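# Move clothes rail from wall hooks onto counter

## Task

Lift the clothes rail off both wall hooks and set it down lying flat on the counter. It must sit within 30° of parallel to the wall, with its centre located between the two hooks and 18 to 28 cm away from the wall. Then release it and move the gripper away. Carrying it at the end counts as failure, and it must stay in place without the robot supporting it.

## Robot and tools

ROBOT. A single six-joint arm (xArm6) with a two-finger parallel gripper and one wrist camera. The fingers point along the gripper's +z axis and close along its y axis. end_effector_position is the spot between the finger pads when they are shut, roughly 2 cm short of the fingertips. The fingertips reach about 10 mm further along +z as the fingers close.

FRAMES. Results report positions in a scene frame. Its origin is on the table top directly under the arm's base. +z is up, and +y is to the left when you face along +x. The base may sit slightly tilted relative to the table. The reported hand position is approximate and gets less accurate at long reach, so check against the cameras.

execute_actions. The actions argument is a list holding one action, one wait, or nothing.
- {"actions": []} sends nothing and returns the current state.
- Action: {"actions": [{"rows": [[...]], "steps": N}]}. steps is 1 to 15 control steps of 1/30 s each, and defaults to 15. rows holds 1 to 15 rows. One row is used per step, and the last row repeats if there are fewer rows than steps.
- Wait: {"actions": [{"steps": N}]} with N up to 300. It sends nothing new and returns once N steps have passed since the previous result. Your thinking time counts toward them.
- pictures (true or false) chooses whether camera images come back. By default they do.

ROW LAYOUT. Each row covers the one arm and has 7 numbers. The first six are absolute target joint angles in radians, in the order waist, shoulder, elbow, forearm roll, wrist pitch, wrist roll. These use the same values as the Joint positions line, so they are not offsets. The seventh is the gripper opening command, from -1 (closed) to +1 (fully open, a gap of 0.084 m). Stated joint ranges are: waist -6.283 to 6.283, shoulder -2.059 to 2.094, elbow -3.927 to 0.192, forearm roll -6.283 to 6.283, wrist pitch -1.693 to 3.142, wrist roll -6.283 to 6.283.

A call is refused and nothing moves if a target is more than 0.010 rad beyond a range end and also further out than that joint's last reading. Real ends can differ from the stated ones by up to 0.010 rad. A target past a real end is clipped, and the result then says "joint sent to its limit". That line may refer to an earlier action.

MOTION LIMITS. Joint targets change at up to 3.14 rad/s, with about 0.16 s to reach full speed. All joints are timed to arrive together. On each step a target is kept within 0.623 rad of the measured angle. If the targets would place the gripper more than 70 mm from where it is measured, all targets are scaled back. Large moves therefore take several calls or more steps. Between calls the arm keeps heading to the last row you sent. It stops pursuing that target once it is nearly still or blocked, or once a step is HELD.

RESULT LINES. The state line gives end_effector_position (m), end_effector_quat_wxyz, and linear and angular velocities. Joint positions and Joint velocities list the six joints (rad, rad/s) and then the finger gap (m, m/s). grip_measured is the measured opening on the same -1 to 1 scale as your command. "joint command not followed" means a clearance check altered or blocked targets; mounts and posts count as part of the arm. HELD marks steps on which your row was wholly or partly not sent. Joint torques are the full drive outputs, in joint order. They carry offsets and noise and are nonzero even in free air. MOTOR HOT appears from 65 °C. At 80 °C an OVER-TEMPERATURE FAULT brakes the arm until the motors cool. Holding a load heats the motors, even while you are only thinking.

GRIPPING. To keep hold of something, command an opening clearly below grip_measured; the lower you go, the tighter the squeeze, up to about 24 N per pad. Closing fast can squeeze harder and may spring the fingers open. Sending back the grip_measured value you just read still presses gently, but wide parts may slip. Brief outside tugs on a held part, or pushes on loose objects, can happen.

FAULTS. If contact torque reaches a joint's load limit, the arm halts and backs that joint off a little. It then waits 10 s and drops the rest of the call. The limits in N m are: waist 44.5, shoulder 44.5, elbow 26.7, forearm roll 26.7, wrist pitch 17.8, wrist roll 17.8. A carried object's weight adds to the load.

AVOID. Do not press hard into the wall, hooks or counter, and avoid slamming or dropping the rail. Nothing may be knocked off the table. Set the rail down gently and open the gripper fully. Then raise and withdraw the hand so the rail rests on its own.

OTHER TOOLS. zoom_image takes a camera (cam_head_left, cam_head_right, cam_high, cam_low or cam_wrist) and a region [x0, y0, x1, y1] in image pixels, at most 504x504. The origin is at the top-left, and every image is 896x504. Pass the current scene's number, and call it only once the rail is resting correctly and the gripper is clear.

Each tool is called after ">>>" in YAML: its name, and indented under it one key for each argument.

## Session

>>> execute_actions:
  actions: []

Scene clock: 0.00 s of 4700.00 s.
end_effector_position=(+0.2657, -0.1400, +0.1713) grip_measured=+1.00 end_effector_quat_wxyz=(-0.326, +0.863, -0.278, +0.269) end_effector_velocity=(-0.000, +0.000, +0.000) end_effector_angular_velocity=(+0.000, +0.000, -0.000)
Joint positions: [-1.185  0.136 -0.273  1.505  1.471 -2.461  0.084]
Joint velocities: [ 0. -0.  0.  0.  0. -0.  0.]
Joint torques (N m, as the arm reports them, + toward a larger angle): no reading
Motor temperatures (°C, as the motors report them): [31 28 34 34 34 34]

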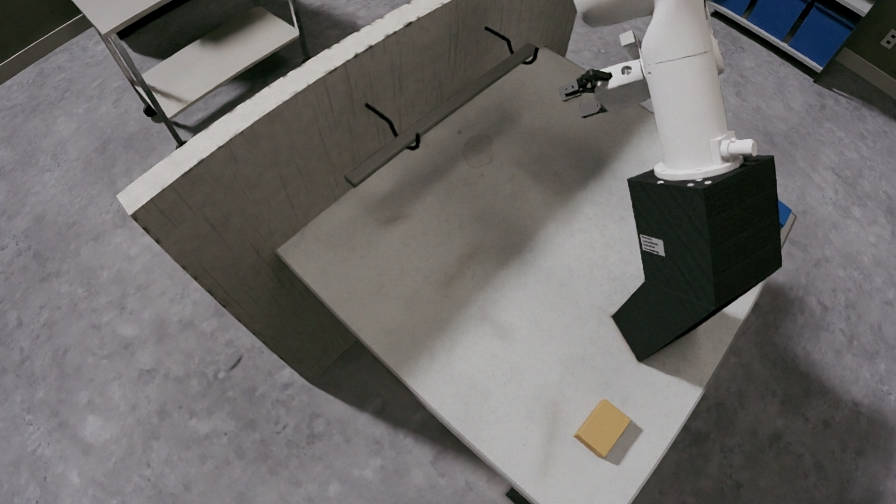

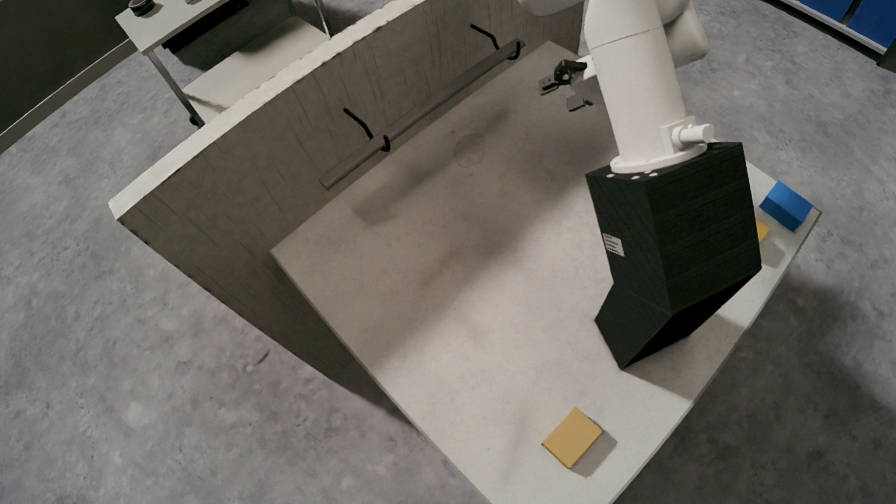

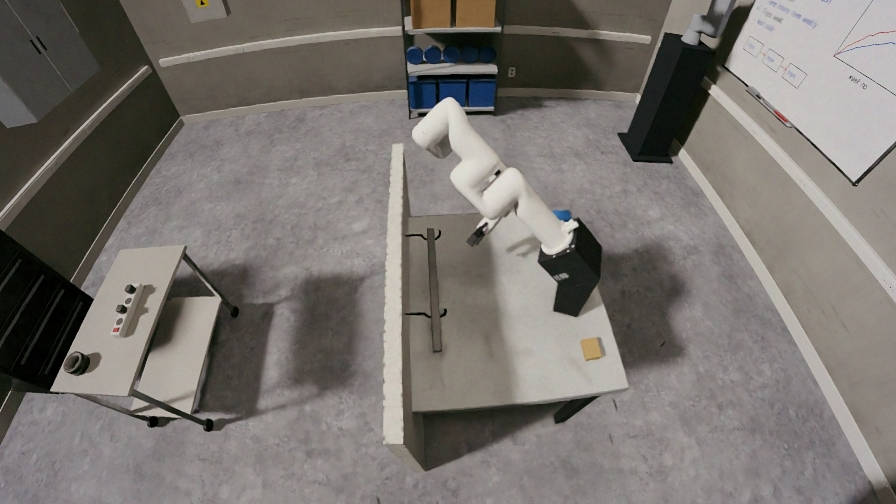

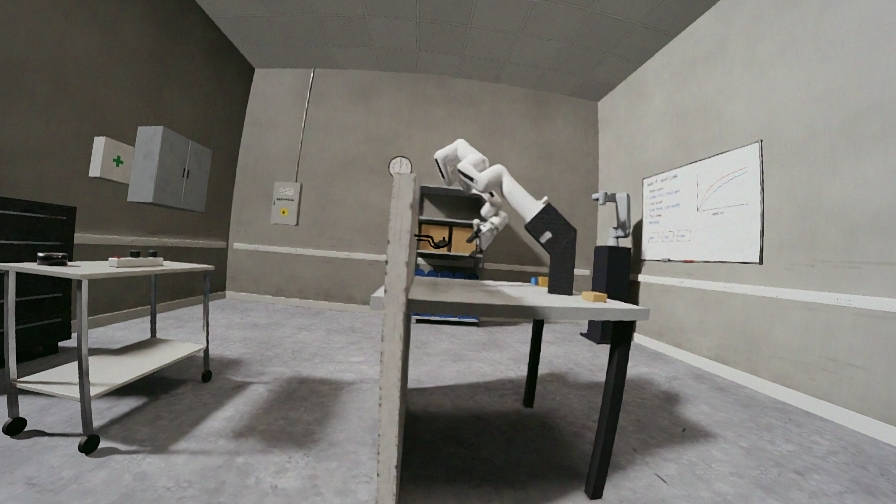

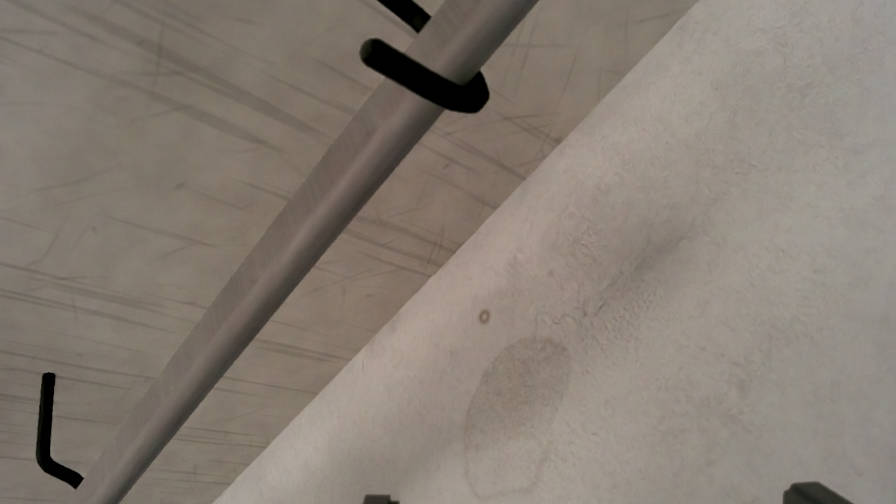

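>>> execute_actions:
  actions:
    - {"rows":[[-1.185,-0.2,-0.31,1.75,0.3,-2.8,1]]}
  pictures: false

>>> execute_actions:
  actions:
    - {"rows":[[-1.0,-0.5,-0.35,2.02,-0.876,-3.1,1]]}
  pictures: false

>>> execute_actions:
  actions:
    - {"steps":20}

Scene clock: 36.17 s of 4700.00 s.
end_effector_position=(+0.1454, -0.2897, +0.1647) grip_measured=+1.00 end_effector_quat_wxyz=(-0.027, +0.996, -0.082, +0.027) end_effector_velocity=(-0.381, -0.254, +0.158) end_effector_angular_velocity=(-0.893, +1.686, +0.416)
Joint positions: [-1.185 -0.128 -0.303  1.697  0.72  -2.727  0.084]
Joint velocities: [-0.001 -0.323 -0.027  0.24  -1.913 -0.335  0.   ]
Joint torques (N m, as the arm reports them, + toward a larger angle): [ -5.09 -13.54  -1.     0.26  -0.8   -0.04]
Motor temperatures (°C, as the motors report them): [31 28 35 34 34 34]
Steps of this call (steps 1 to 90: nothing new was sent; then 32.67 s passed at rest; steps 91 to 105: all 15 steps of this action). Readings (joint positions):
91: [-1.185 0.136 -0.273 1.505 1.470 -2.461]
92: [-1.185 0.133 -0.272 1.508 1.462 -2.465]
94: [-1.184 0.101 -0.274 1.533 1.399 -2.500]
98: [-1.185 -0.015 -0.292 1.615 1.163 -2.613]
105: the state above

Scene clock: 36.67 s of 4700.00 s.
end_effector_position=(+0.0814, -0.3929, +0.3340) grip_measured=+1.00 end_effector_quat_wxyz=(+0.214, +0.921, +0.038, -0.324) end_effector_velocity=(-0.203, +0.036, +0.431) end_effector_angular_velocity=(-0.593, +1.665, -0.406)
Joint positions: [-1.029 -0.446 -0.343  1.972 -0.271 -3.045  0.084]
Joint velocities: [ 0.125 -0.23  -0.022  0.209 -1.985 -0.238  0.   ]
Joint torques (N m, as the arm reports them, + toward a larger angle): [ -3.55 -12.5   -5.62  -0.45  -1.59  -0.05]
Motor temperatures (°C, as the motors report them): [31 28 35 34 34 34]
Steps of this call (steps 1 to 15: all 15 steps of this action). Readings (joint positions):
1: [-1.185 -0.139 -0.304 1.705 0.656 -2.738]
2: [-1.184 -0.152 -0.304 1.716 0.594 -2.753]
4: [-1.160 -0.210 -0.308 1.768 0.476 -2.814]
8: [-1.088 -0.338 -0.332 1.876 0.220 -2.936]
15: the state above

Scene clock: 37.33 s of 4700.00 s.
end_effector_position=(+0.0470, -0.3579, +0.4757) grip_measured=+1.00 end_effector_quat_wxyz=(+0.244, +0.789, -0.010, -0.564) end_effector_velocity=(+0.000, +0.000, +0.001) end_effector_angular_velocity=(-0.003, +0.003, -0.001)
Joint positions: [-1.    -0.5   -0.35   2.02  -0.875 -3.1    0.084]
Joint velocities: [-0.    -0.002 -0.001  0.001 -0.004 -0.     0.   ]
Joint torques (N m, as the arm reports them, + toward a larger angle): [ -2.73 -13.89  -6.36  -0.45  -1.54  -0.04]
Motor temperatures (°C, as the motors report them): [31 28 35 34 34 34]
Steps of this call (steps 1 to 20: the robot went on to your last target). Readings (joint positions):
1: [-1.025 -0.453 -0.344 1.978 -0.337 -3.052]
2: [-1.022 -0.459 -0.344 1.984 -0.402 -3.058]
4: [-1.016 -0.470 -0.345 1.993 -0.531 -3.070]
8: [-1.005 -0.491 -0.348 2.012 -0.773 -3.091]
20: the state above

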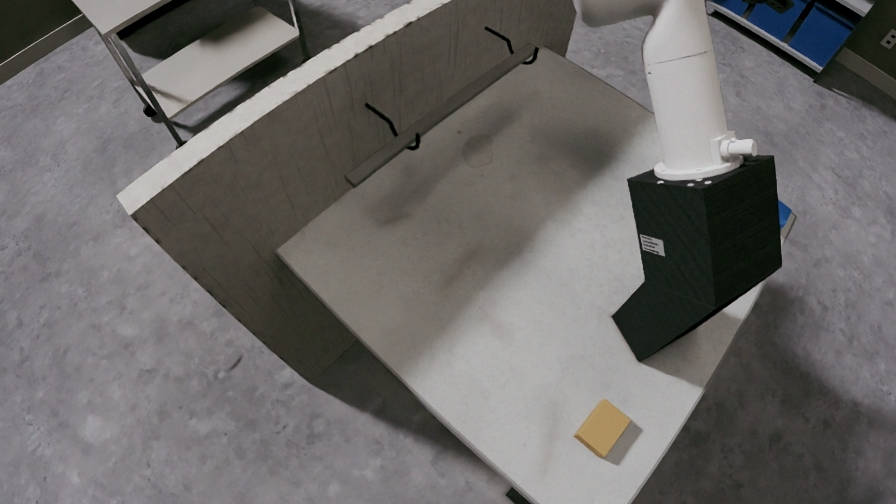

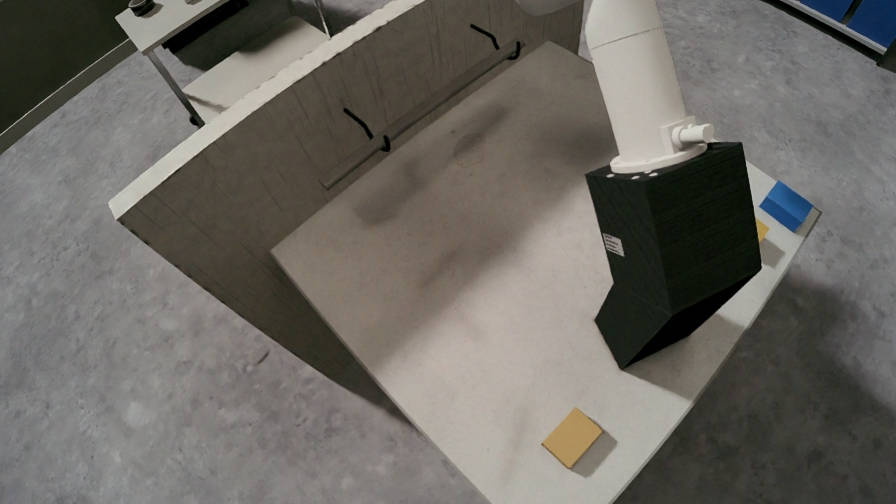

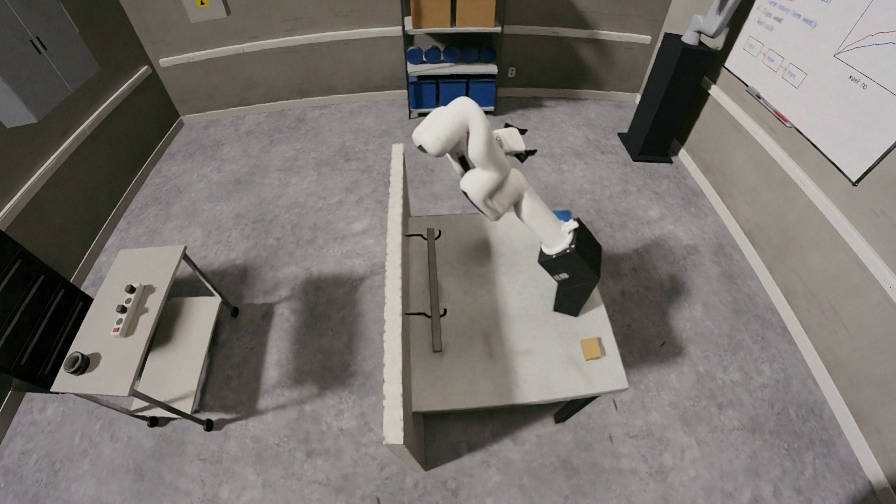

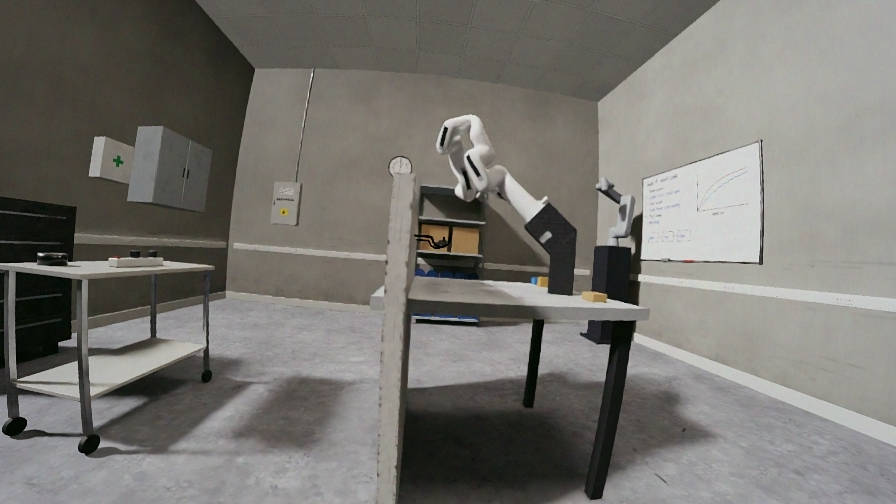

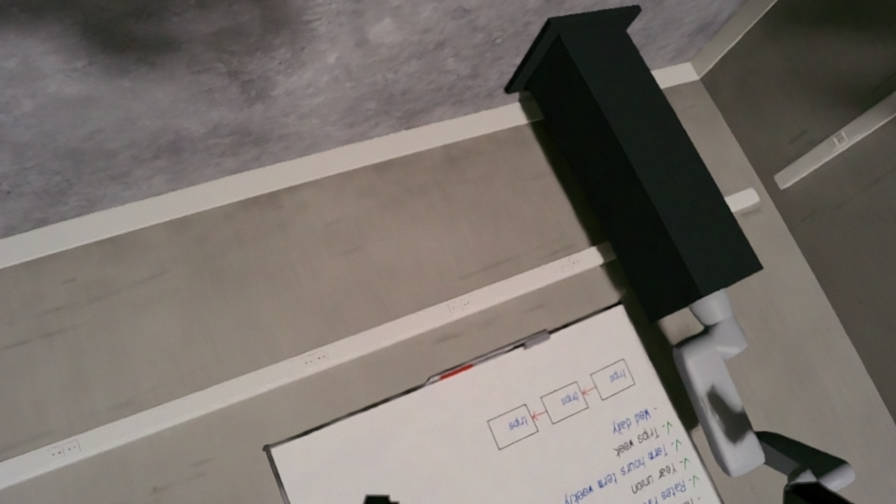

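>>> execute_actions:
  actions:
    - {"rows":[[0.2,-0.5,-0.35,2.02,-0.876,-3.1,1]]}
  pictures: false

>>> execute_actions:
  actions:
    - {"rows":[[0.972,-0.5,-0.35,2.02,-0.876,-3.1,1]]}
  pictures: false

>>> execute_actions:
  actions:
    - {"rows":[[0.972,-0.271,-0.578,2.02,-0.876,-3.1,0.5]]}
  pictures: false

>>> execute_actions:
  actions:
    - {"steps":10}

Scene clock: 38.90 s of 4700.00 s.
end_effector_position=(+0.1881, -0.3398, +0.3411) grip_measured=+1.00 end_effector_quat_wxyz=(+0.182, +0.852, +0.255, -0.419) end_effector_velocity=(+0.343, +0.183, -0.271) end_effector_angular_velocity=(+1.030, -0.415, +1.019)
Joint positions: [-0.367 -0.5   -0.35   2.02  -0.876 -3.1    0.084]
Joint velocities: [ 1.508 -0.     0.001  0.    -0.     0.    -0.   ]
Joint torques (N m, as the arm reports them, + toward a larger angle): [ -0.9  -16.83  -3.83  -0.05  -1.95  -0.13]
Motor temperatures (°C, as the motors report them): [31 28 35 34 34 34]
Steps of this call (steps 1 to 15: the robot went on to your last target; steps 16 to 32: nothing new was sent; steps 33 to 47: all 15 steps of this action). Readings (joint positions):
33: [-1.000 -0.500 -0.350 2.020 -0.876 -3.100]
34: [-0.993 -0.500 -0.350 2.020 -0.876 -3.100]
36: [-0.933 -0.500 -0.349 2.020 -0.877 -3.100]
40: [-0.719 -0.500 -0.351 2.020 -0.876 -3.100]
47: the state above

Scene clock: 39.40 s of 4700.00 s.
end_effector_position=(+0.3350, -0.1815, +0.2574) grip_measured=+1.00 end_effector_quat_wxyz=(+0.086, +0.817, +0.536, -0.193) end_effector_velocity=(+0.216, +0.419, -0.047) end_effector_angular_velocity=(+1.028, -0.415, +1.018)
Joint positions: [ 0.388 -0.5   -0.35   2.02  -0.876 -3.1    0.084]
Joint velocities: [ 1.506 -0.     0.001  0.    -0.     0.001 -0.   ]
Joint torques (N m, as the arm reports them, + toward a larger angle): [  2.15 -14.79  -5.34   0.49  -1.67  -0.14]
Motor temperatures (°C, as the motors report them): [31 28 35 34 34 34]
Steps of this call (steps 1 to 15: all 15 steps of this action). Readings (joint positions):
1: [-0.317 -0.500 -0.350 2.020 -0.876 -3.100]
2: [-0.266 -0.500 -0.350 2.020 -0.876 -3.100]
4: [-0.166 -0.500 -0.350 2.020 -0.876 -3.100]
8: [0.036 -0.500 -0.350 2.020 -0.876 -3.100]
15: the state above

Scene clock: 39.90 s of 4700.00 s.
end_effector_position=(+0.4281, +0.0276, +0.2673) grip_measured=+0.49 end_effector_quat_wxyz=(+0.005, +0.716, +0.698, -0.007) end_effector_velocity=(+0.042, +0.216, +0.054) end_effector_angular_velocity=(+0.343, -0.137, +0.336)
Joint positions: [ 0.947 -0.282 -0.567  2.02  -0.876 -3.1    0.065]
Joint velocities: [ 0.498  0.227 -0.228  0.001  0.003  0.     0.   ]
Joint torques (N m, as the arm reports them, + toward a larger angle): [ -1.82 -18.67  -5.32   0.32  -1.51  -0.06]
Motor temperatures (°C, as the motors report them): [31 28 35 34 34 34]
Steps of this call (steps 1 to 15: all 15 steps of this action). Readings (joint positions):
1: [0.438 -0.500 -0.350 2.020 -0.876 -3.100]
2: [0.485 -0.498 -0.352 2.020 -0.876 -3.100]
4: [0.564 -0.465 -0.384 2.020 -0.876 -3.100]
8: [0.714 -0.391 -0.459 2.020 -0.876 -3.100]
15: the state above

Scene clock: 40.23 s of 4700.00 s.
end_effector_position=(+0.4298, +0.0377, +0.2700) grip_measured=+0.49 end_effector_quat_wxyz=(+0.002, +0.710, +0.704, +0.001) end_effector_velocity=(+0.001, +0.003, +0.001) end_effector_angular_velocity=(+0.006, -0.003, +0.002)
Joint positions: [ 0.971 -0.272 -0.577  2.02  -0.876 -3.1    0.065]
Joint velocities: [ 0.006  0.002 -0.005 -0.     0.001  0.    -0.   ]
Joint torques (N m, as the arm reports them, + toward a larger angle): [  5.   -13.53  -9.52   0.33  -1.09  -0.11]
Motor temperatures (°C, as the motors report them): [31 28 35 34 34 34]
Steps of this call (steps 1 to 10: the robot went on to your last target). Readings (joint positions):
1: [0.959 -0.277 -0.572 2.020 -0.876 -3.100]
2: [0.965 -0.274 -0.575 2.020 -0.876 -3.100]
4: [0.969 -0.272 -0.576 2.020 -0.876 -3.100]
8: [0.970 -0.272 -0.577 2.020 -0.876 -3.100]
10: the state above

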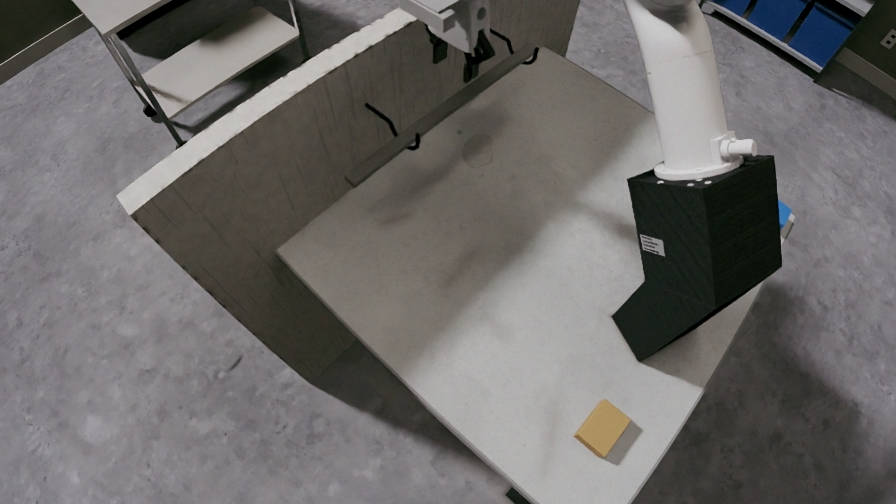

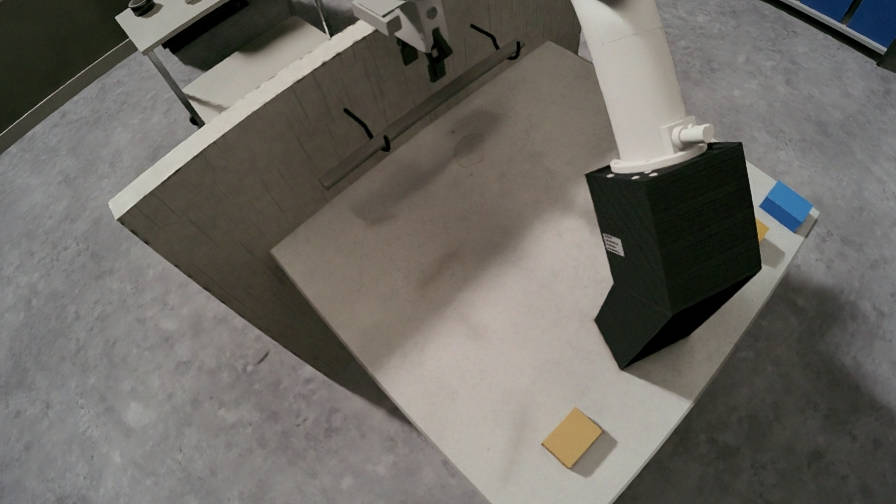

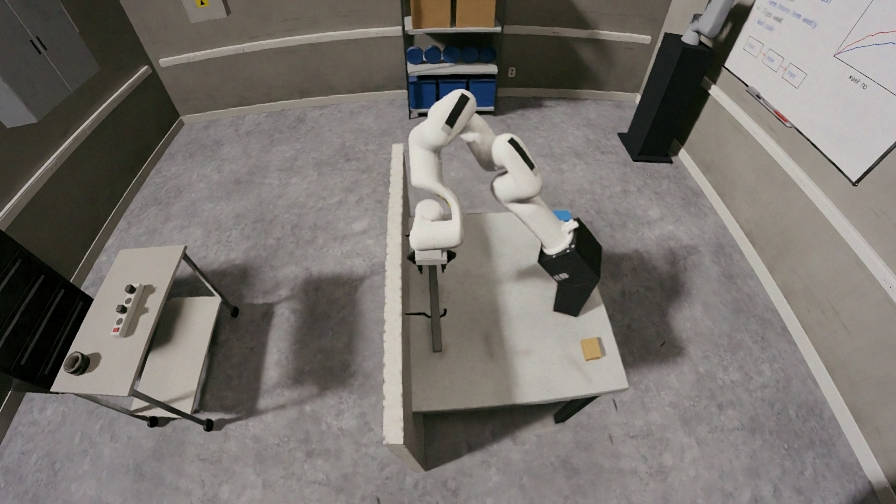

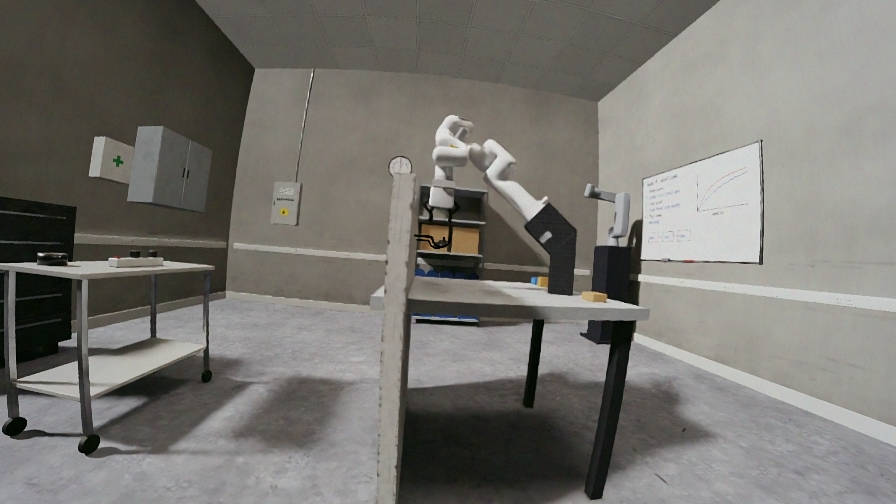

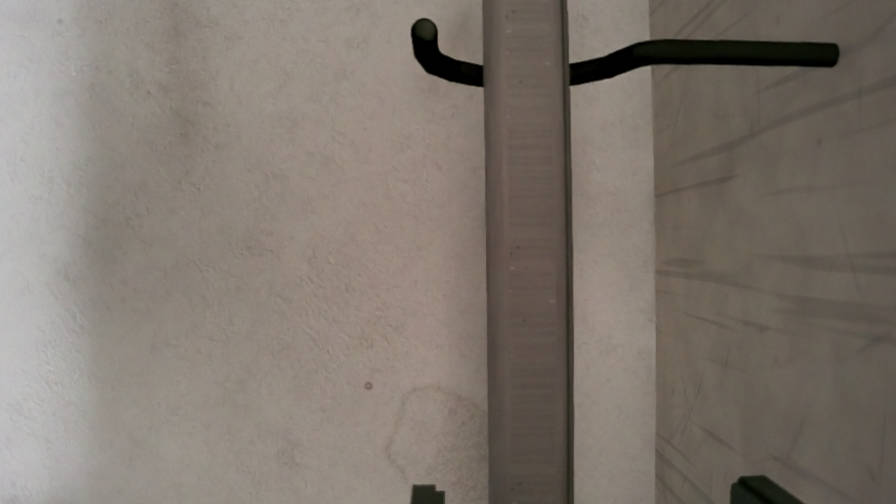

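>>> execute_actions:
  actions:
    - {"rows":[[0.888,-0.181,-0.592,1.89,-0.79,-3.03,0.5]],"steps":12}
  pictures: false

>>> execute_actions:
  actions:
    - {"rows":[[0.815,-0.085,-0.598,1.75,-0.72,-2.91,0.5]]}

Scene clock: 42.63 s of 4700.00 s.
end_effector_position=(+0.4445, +0.0404, +0.2356) grip_measured=+0.49 end_effector_quat_wxyz=(+0.008, +0.705, +0.709, +0.010) end_effector_velocity=(+0.004, +0.002, +0.001) end_effector_angular_velocity=(+0.009, -0.009, -0.004)
Joint positions: [ 0.888 -0.182 -0.592  1.891 -0.791 -3.03   0.065]
Joint velocities: [ 0.    -0.003 -0.004 -0.008  0.006  0.006 -0.   ]
Joint torques (N m, as the arm reports them, + toward a larger angle): [  5.83 -15.59  -8.02   0.35  -1.09  -0.07]
Motor temperatures (°C, as the motors report them): [31 28 35 34 34 34]
Steps of this call (steps 1 to 30: the robot went on to your last target; steps 31 to 60: nothing new was sent; steps 61 to 72: all 12 steps of this action). Readings (joint positions):
61: [0.972 -0.271 -0.578 2.019 -0.876 -3.100]
62: [0.968 -0.267 -0.579 2.012 -0.871 -3.095]
64: [0.934 -0.232 -0.586 1.959 -0.836 -3.067]
68: [0.890 -0.183 -0.590 1.896 -0.794 -3.034]
72: the state above

Scene clock: 43.13 s of 4700.00 s.
end_effector_position=(+0.4498, +0.0421, +0.2000) grip_measured=+0.49 end_effector_quat_wxyz=(+0.009, +0.707, +0.707, +0.012) end_effector_velocity=(-0.001, -0.000, -0.001) end_effector_angular_velocity=(-0.001, +0.002, +0.001)
Joint positions: [ 0.815 -0.086 -0.598  1.75  -0.72  -2.91   0.065]
Joint velocities: [-0.001  0.002  0.002 -0.002  0.002  0.003 -0.   ]
Joint torques (N m, as the arm reports them, + toward a larger angle): [  6.27 -17.16  -6.59   0.23  -1.2   -0.15]
Motor temperatures (°C, as the motors report them): [31 28 35 34 34 34]
Steps of this call (steps 1 to 15: all 15 steps of this action). Readings (joint positions):
1: [0.888 -0.181 -0.592 1.890 -0.790 -3.030]
2: [0.885 -0.177 -0.593 1.882 -0.786 -3.023]
4: [0.857 -0.142 -0.596 1.828 -0.759 -2.976]
8: [0.817 -0.087 -0.596 1.757 -0.723 -2.917]
15: the state above

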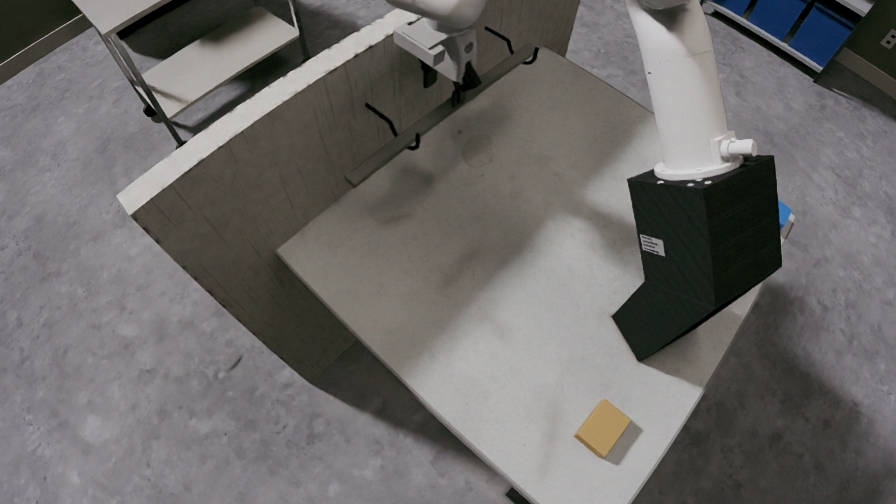

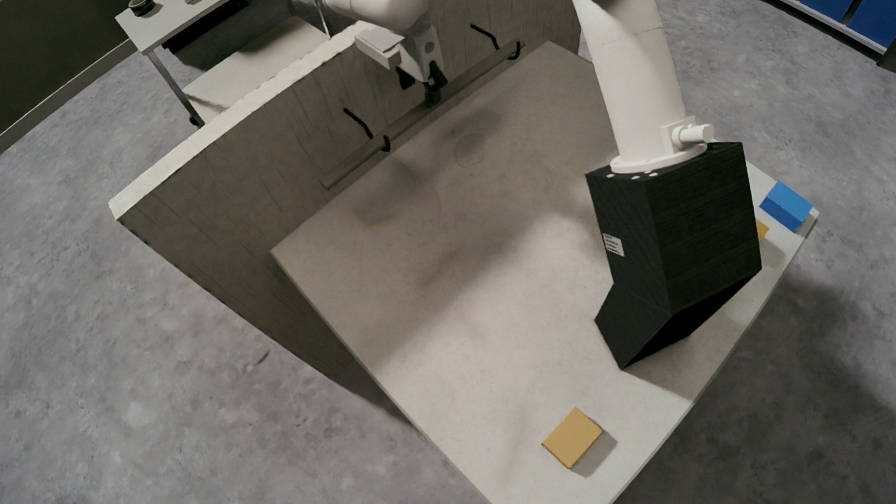

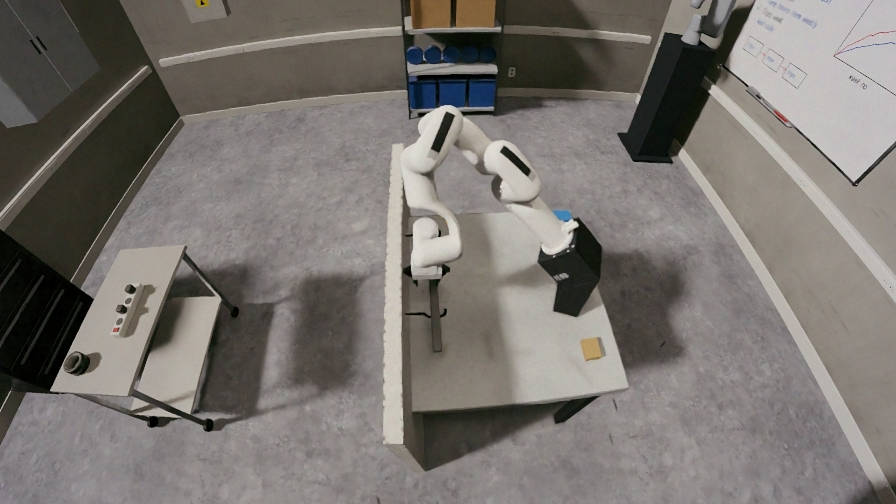

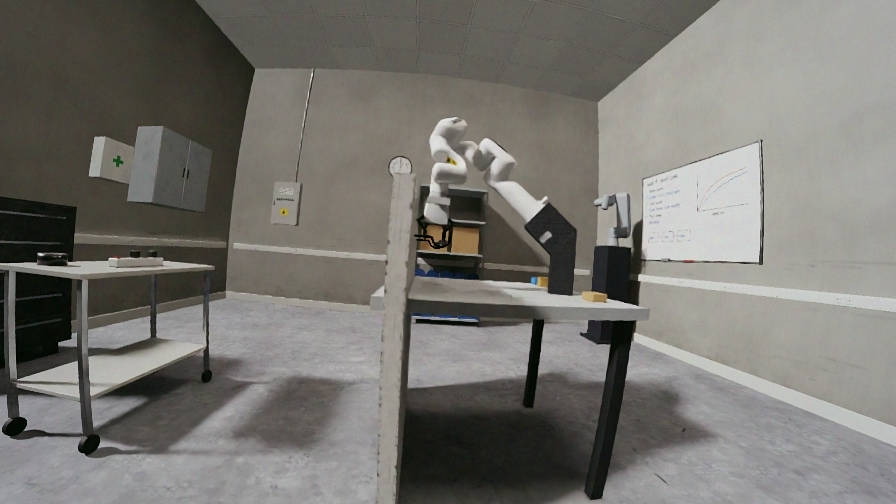

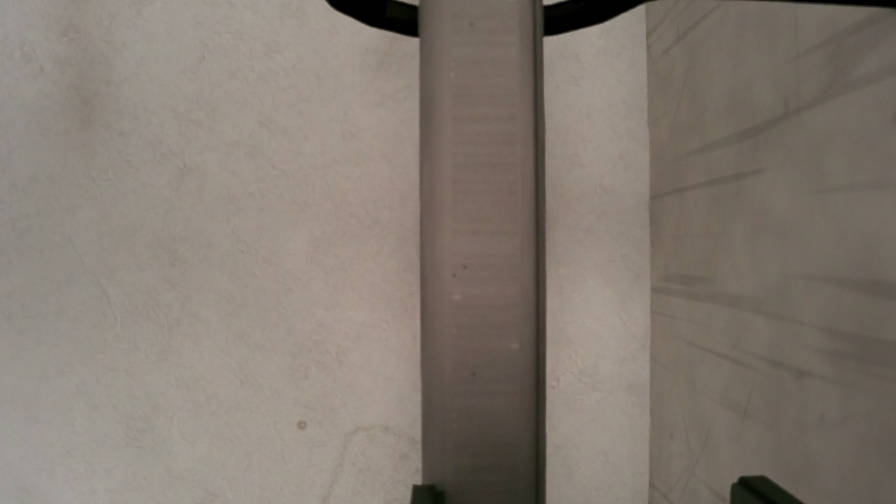

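>>> execute_actions:
  actions:
    - {"rows":[[0.863,-0.095,-0.511,1.725,-0.726,-2.806,0.6]],"steps":12}
  pictures: false

>>> execute_actions:
  actions:
    - {"rows":[[0.795,0.005,-0.51,1.59,-0.66,-2.68,0.6]]}

Scene clock: 44.87 s of 4700.00 s.
end_effector_position=(+0.4203, +0.0460, +0.2016) grip_measured=+0.59 end_effector_quat_wxyz=(+0.000, +0.709, +0.706, +0.006) end_effector_velocity=(+0.000, -0.000, +0.000) end_effector_angular_velocity=(+0.000, -0.002, -0.007)
Joint positions: [ 0.863 -0.095 -0.512  1.725 -0.726 -2.807  0.069]
Joint velocities: [ 0.    -0.001  0.001 -0.002 -0.001  0.008  0.   ]
Joint torques (N m, as the arm reports them, + toward a larger angle): [  5.92 -15.52  -5.86   0.22  -1.14  -0.08]
Motor temperatures (°C, as the motors report them): [31 28 35 34 35 34]
Steps of this call (steps 1 to 15: the robot went on to your last target; steps 16 to 40: nothing new was sent; steps 41 to 52: all 12 steps of this action). Readings (joint positions):
41: [0.815 -0.085 -0.598 1.750 -0.720 -2.909]
42: [0.818 -0.086 -0.592 1.748 -0.721 -2.901]
44: [0.839 -0.091 -0.555 1.736 -0.723 -2.855]
48: [0.862 -0.094 -0.512 1.726 -0.726 -2.811]
52: the state above

Scene clock: 45.37 s of 4700.00 s.
end_effector_position=(+0.4102, +0.0494, +0.1668) grip_measured=+0.59 end_effector_quat_wxyz=(-0.014, +0.710, +0.704, -0.002) end_effector_velocity=(-0.001, -0.000, -0.001) end_effector_angular_velocity=(+0.000, +0.002, +0.001)
Joint positions: [ 0.795  0.004 -0.51   1.59  -0.66  -2.68   0.069]
Joint velocities: [-0.001  0.002  0.002 -0.002  0.001  0.003  0.   ]
Joint torques (N m, as the arm reports them, + toward a larger angle): [  6.6  -16.84  -3.89   0.42  -1.19  -0.04]
Motor temperatures (°C, as the motors report them): [31 28 35 34 35 34]
Steps of this call (steps 1 to 15: all 15 steps of this action). Readings (joint positions):
1: [0.862 -0.095 -0.512 1.724 -0.726 -2.806]
2: [0.859 -0.090 -0.512 1.717 -0.721 -2.798]
4: [0.832 -0.052 -0.513 1.663 -0.695 -2.748]
8: [0.797 0.003 -0.508 1.597 -0.663 -2.687]
15: the state above

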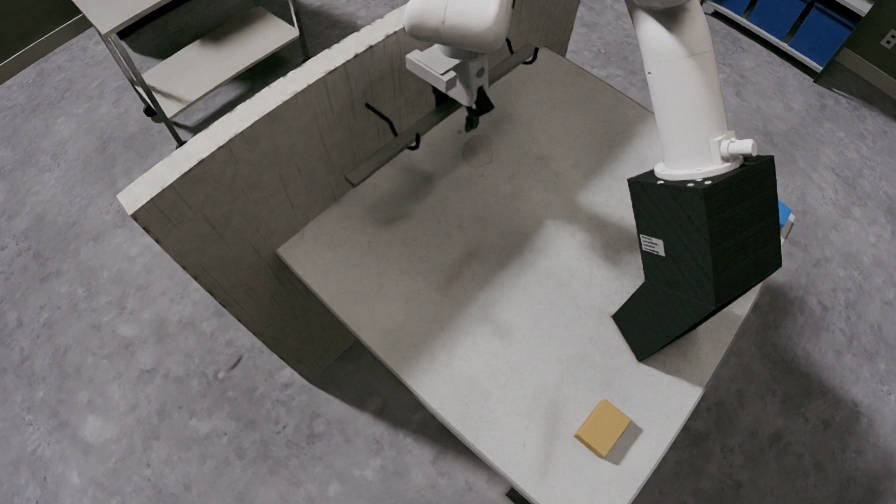

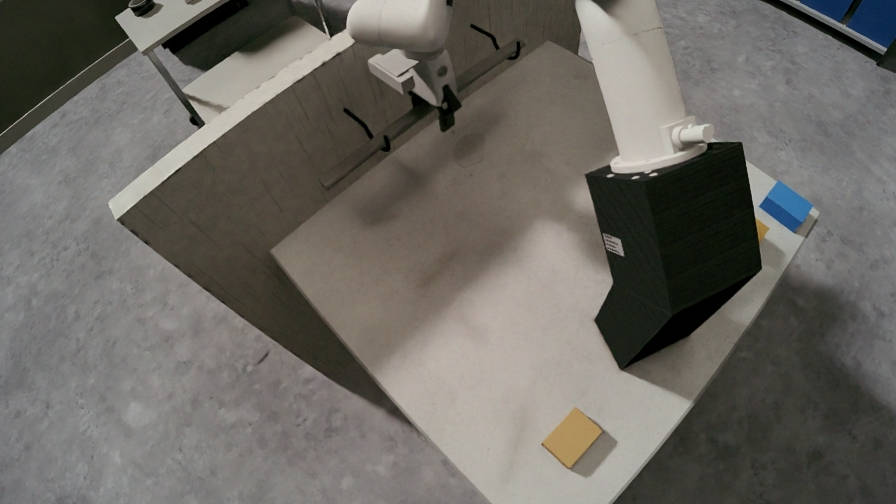

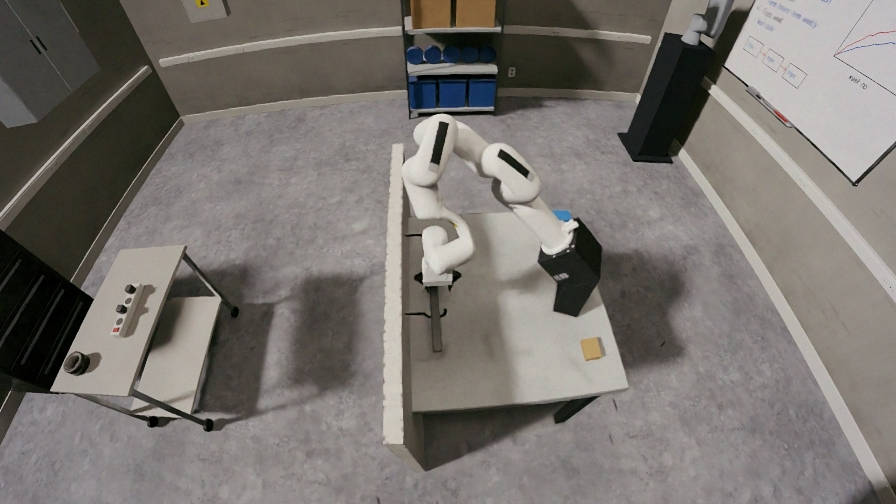

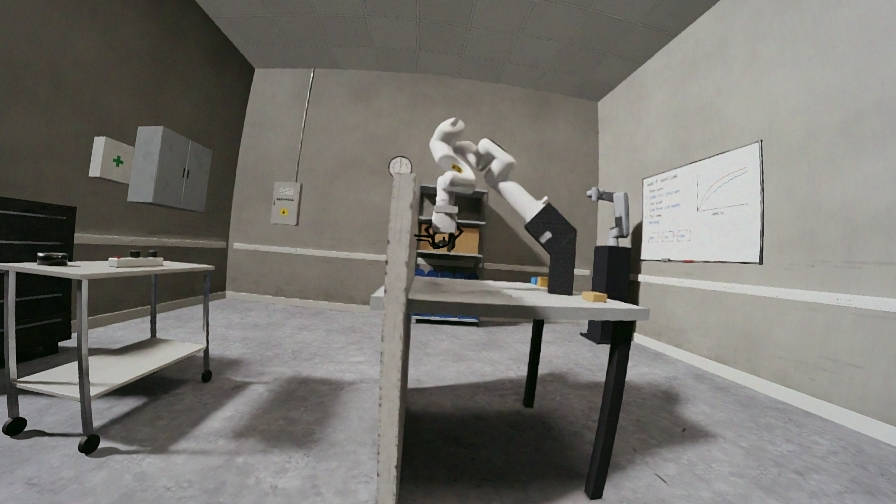

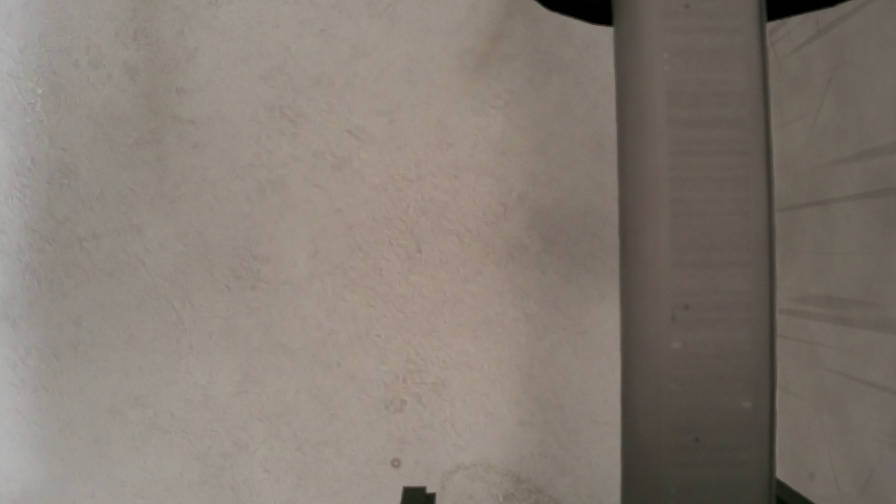

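>>> execute_actions:
  actions:
    - {"rows":[[0.789,-0.022,-0.562,1.65,-0.678,-2.784,0.6]],"steps":12}
  pictures: false

>>> execute_actions:
  actions:
    - {"rows":[[0.789,-0.022,-0.562,1.65,-0.678,-2.784,0.1],[0.789,-0.022,-0.562,1.65,-0.678,-2.784,0.0],[0.789,-0.022,-0.562,1.65,-0.678,-2.784,-0.2],[0.789,-0.022,-0.562,1.65,-0.678,-2.784,-0.3],[0.789,-0.022,-0.562,1.65,-0.678,-2.784,-0.4],[0.789,-0.022,-0.562,1.65,-0.678,-2.784,-0.5],[0.789,-0.022,-0.562,1.65,-0.678,-2.784,-0.7]]}

Scene clock: 47.43 s of 4700.00 s.
end_effector_position=(+0.4318, +0.0457, +0.1759) grip_measured=+0.59 end_effector_quat_wxyz=(-0.003, +0.708, +0.706, +0.005) end_effector_velocity=(-0.001, -0.000, -0.000) end_effector_angular_velocity=(-0.002, +0.004, +0.006)
Joint positions: [ 0.789 -0.022 -0.561  1.65  -0.678 -2.783  0.069]
Joint velocities: [ 0.     0.002  0.     0.004 -0.001 -0.007  0.   ]
Joint torques (N m, as the arm reports them, + toward a larger angle): [  6.64 -17.56  -5.23   0.15  -1.07  -0.07]
Motor temperatures (°C, as the motors report them): [31 28 35 34 35 34]
Steps of this call (steps 1 to 15: the robot went on to your last target; steps 16 to 50: nothing new was sent; steps 51 to 62: all 12 steps of this action). Readings (joint positions):
51: [0.795 0.005 -0.510 1.590 -0.660 -2.681]
52: [0.795 0.004 -0.513 1.595 -0.661 -2.689]
54: [0.792 -0.008 -0.535 1.622 -0.669 -2.735]
58: [0.789 -0.022 -0.562 1.647 -0.677 -2.779]
62: the state above

Scene clock: 47.93 s of 4700.00 s.
end_effector_position=(+0.4310, +0.0456, +0.1758) grip_measured=-0.35 end_effector_quat_wxyz=(-0.003, +0.708, +0.706, +0.004) end_effector_velocity=(+0.001, +0.000, +0.000) end_effector_angular_velocity=(+0.001, -0.002, -0.001)
Joint positions: [ 0.789 -0.021 -0.56   1.651 -0.678 -2.784  0.029]
Joint velocities: [-0.    -0.001 -0.002 -0.001 -0.001 -0.    -0.   ]
Joint torques (N m, as the arm reports them, + toward a larger angle): [  6.41 -20.47 -10.79  -1.04  -1.77  -0.07]
Motor temperatures (°C, as the motors report them): [31 28 35 34 35 34]
Steps of this call (steps 1 to 15: all 15 steps of this action). Readings (joint positions):
1: [0.789 -0.022 -0.561 1.650 -0.678 -2.784]
2: [0.789 -0.022 -0.561 1.650 -0.678 -2.784]
4: [0.789 -0.022 -0.562 1.650 -0.678 -2.784]
8: [0.789 -0.021 -0.560 1.651 -0.677 -2.784]
15: the state above

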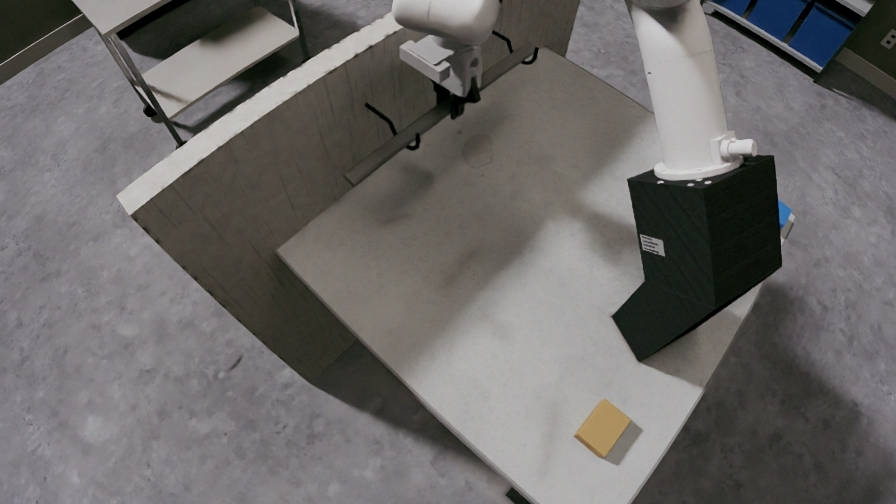

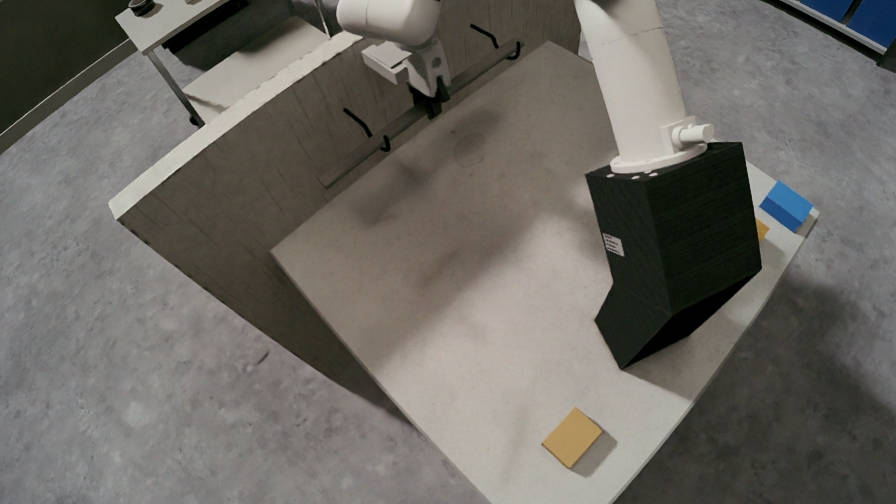

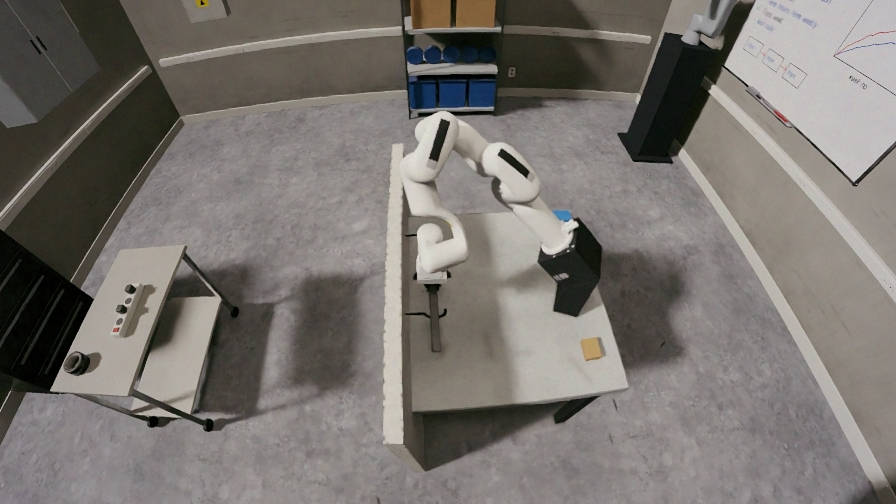

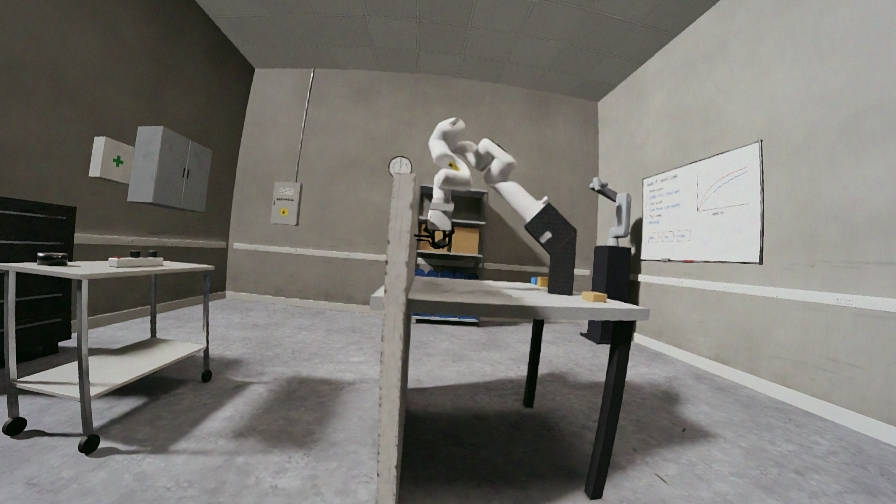

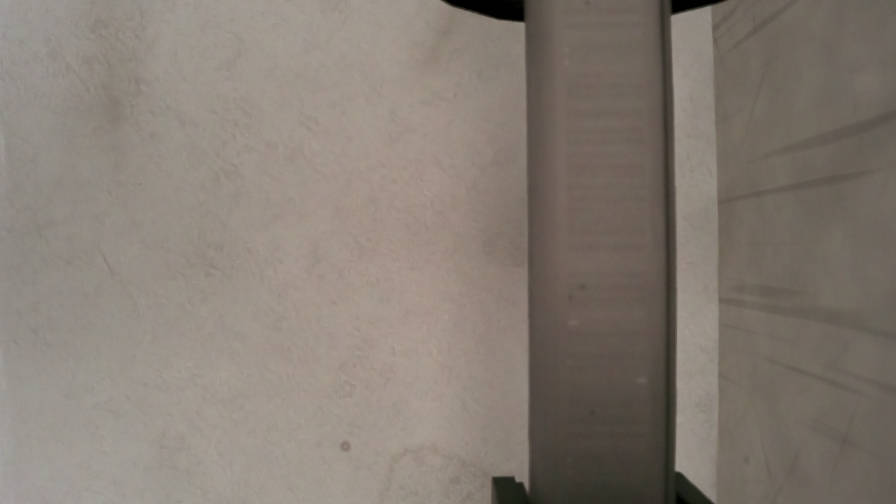

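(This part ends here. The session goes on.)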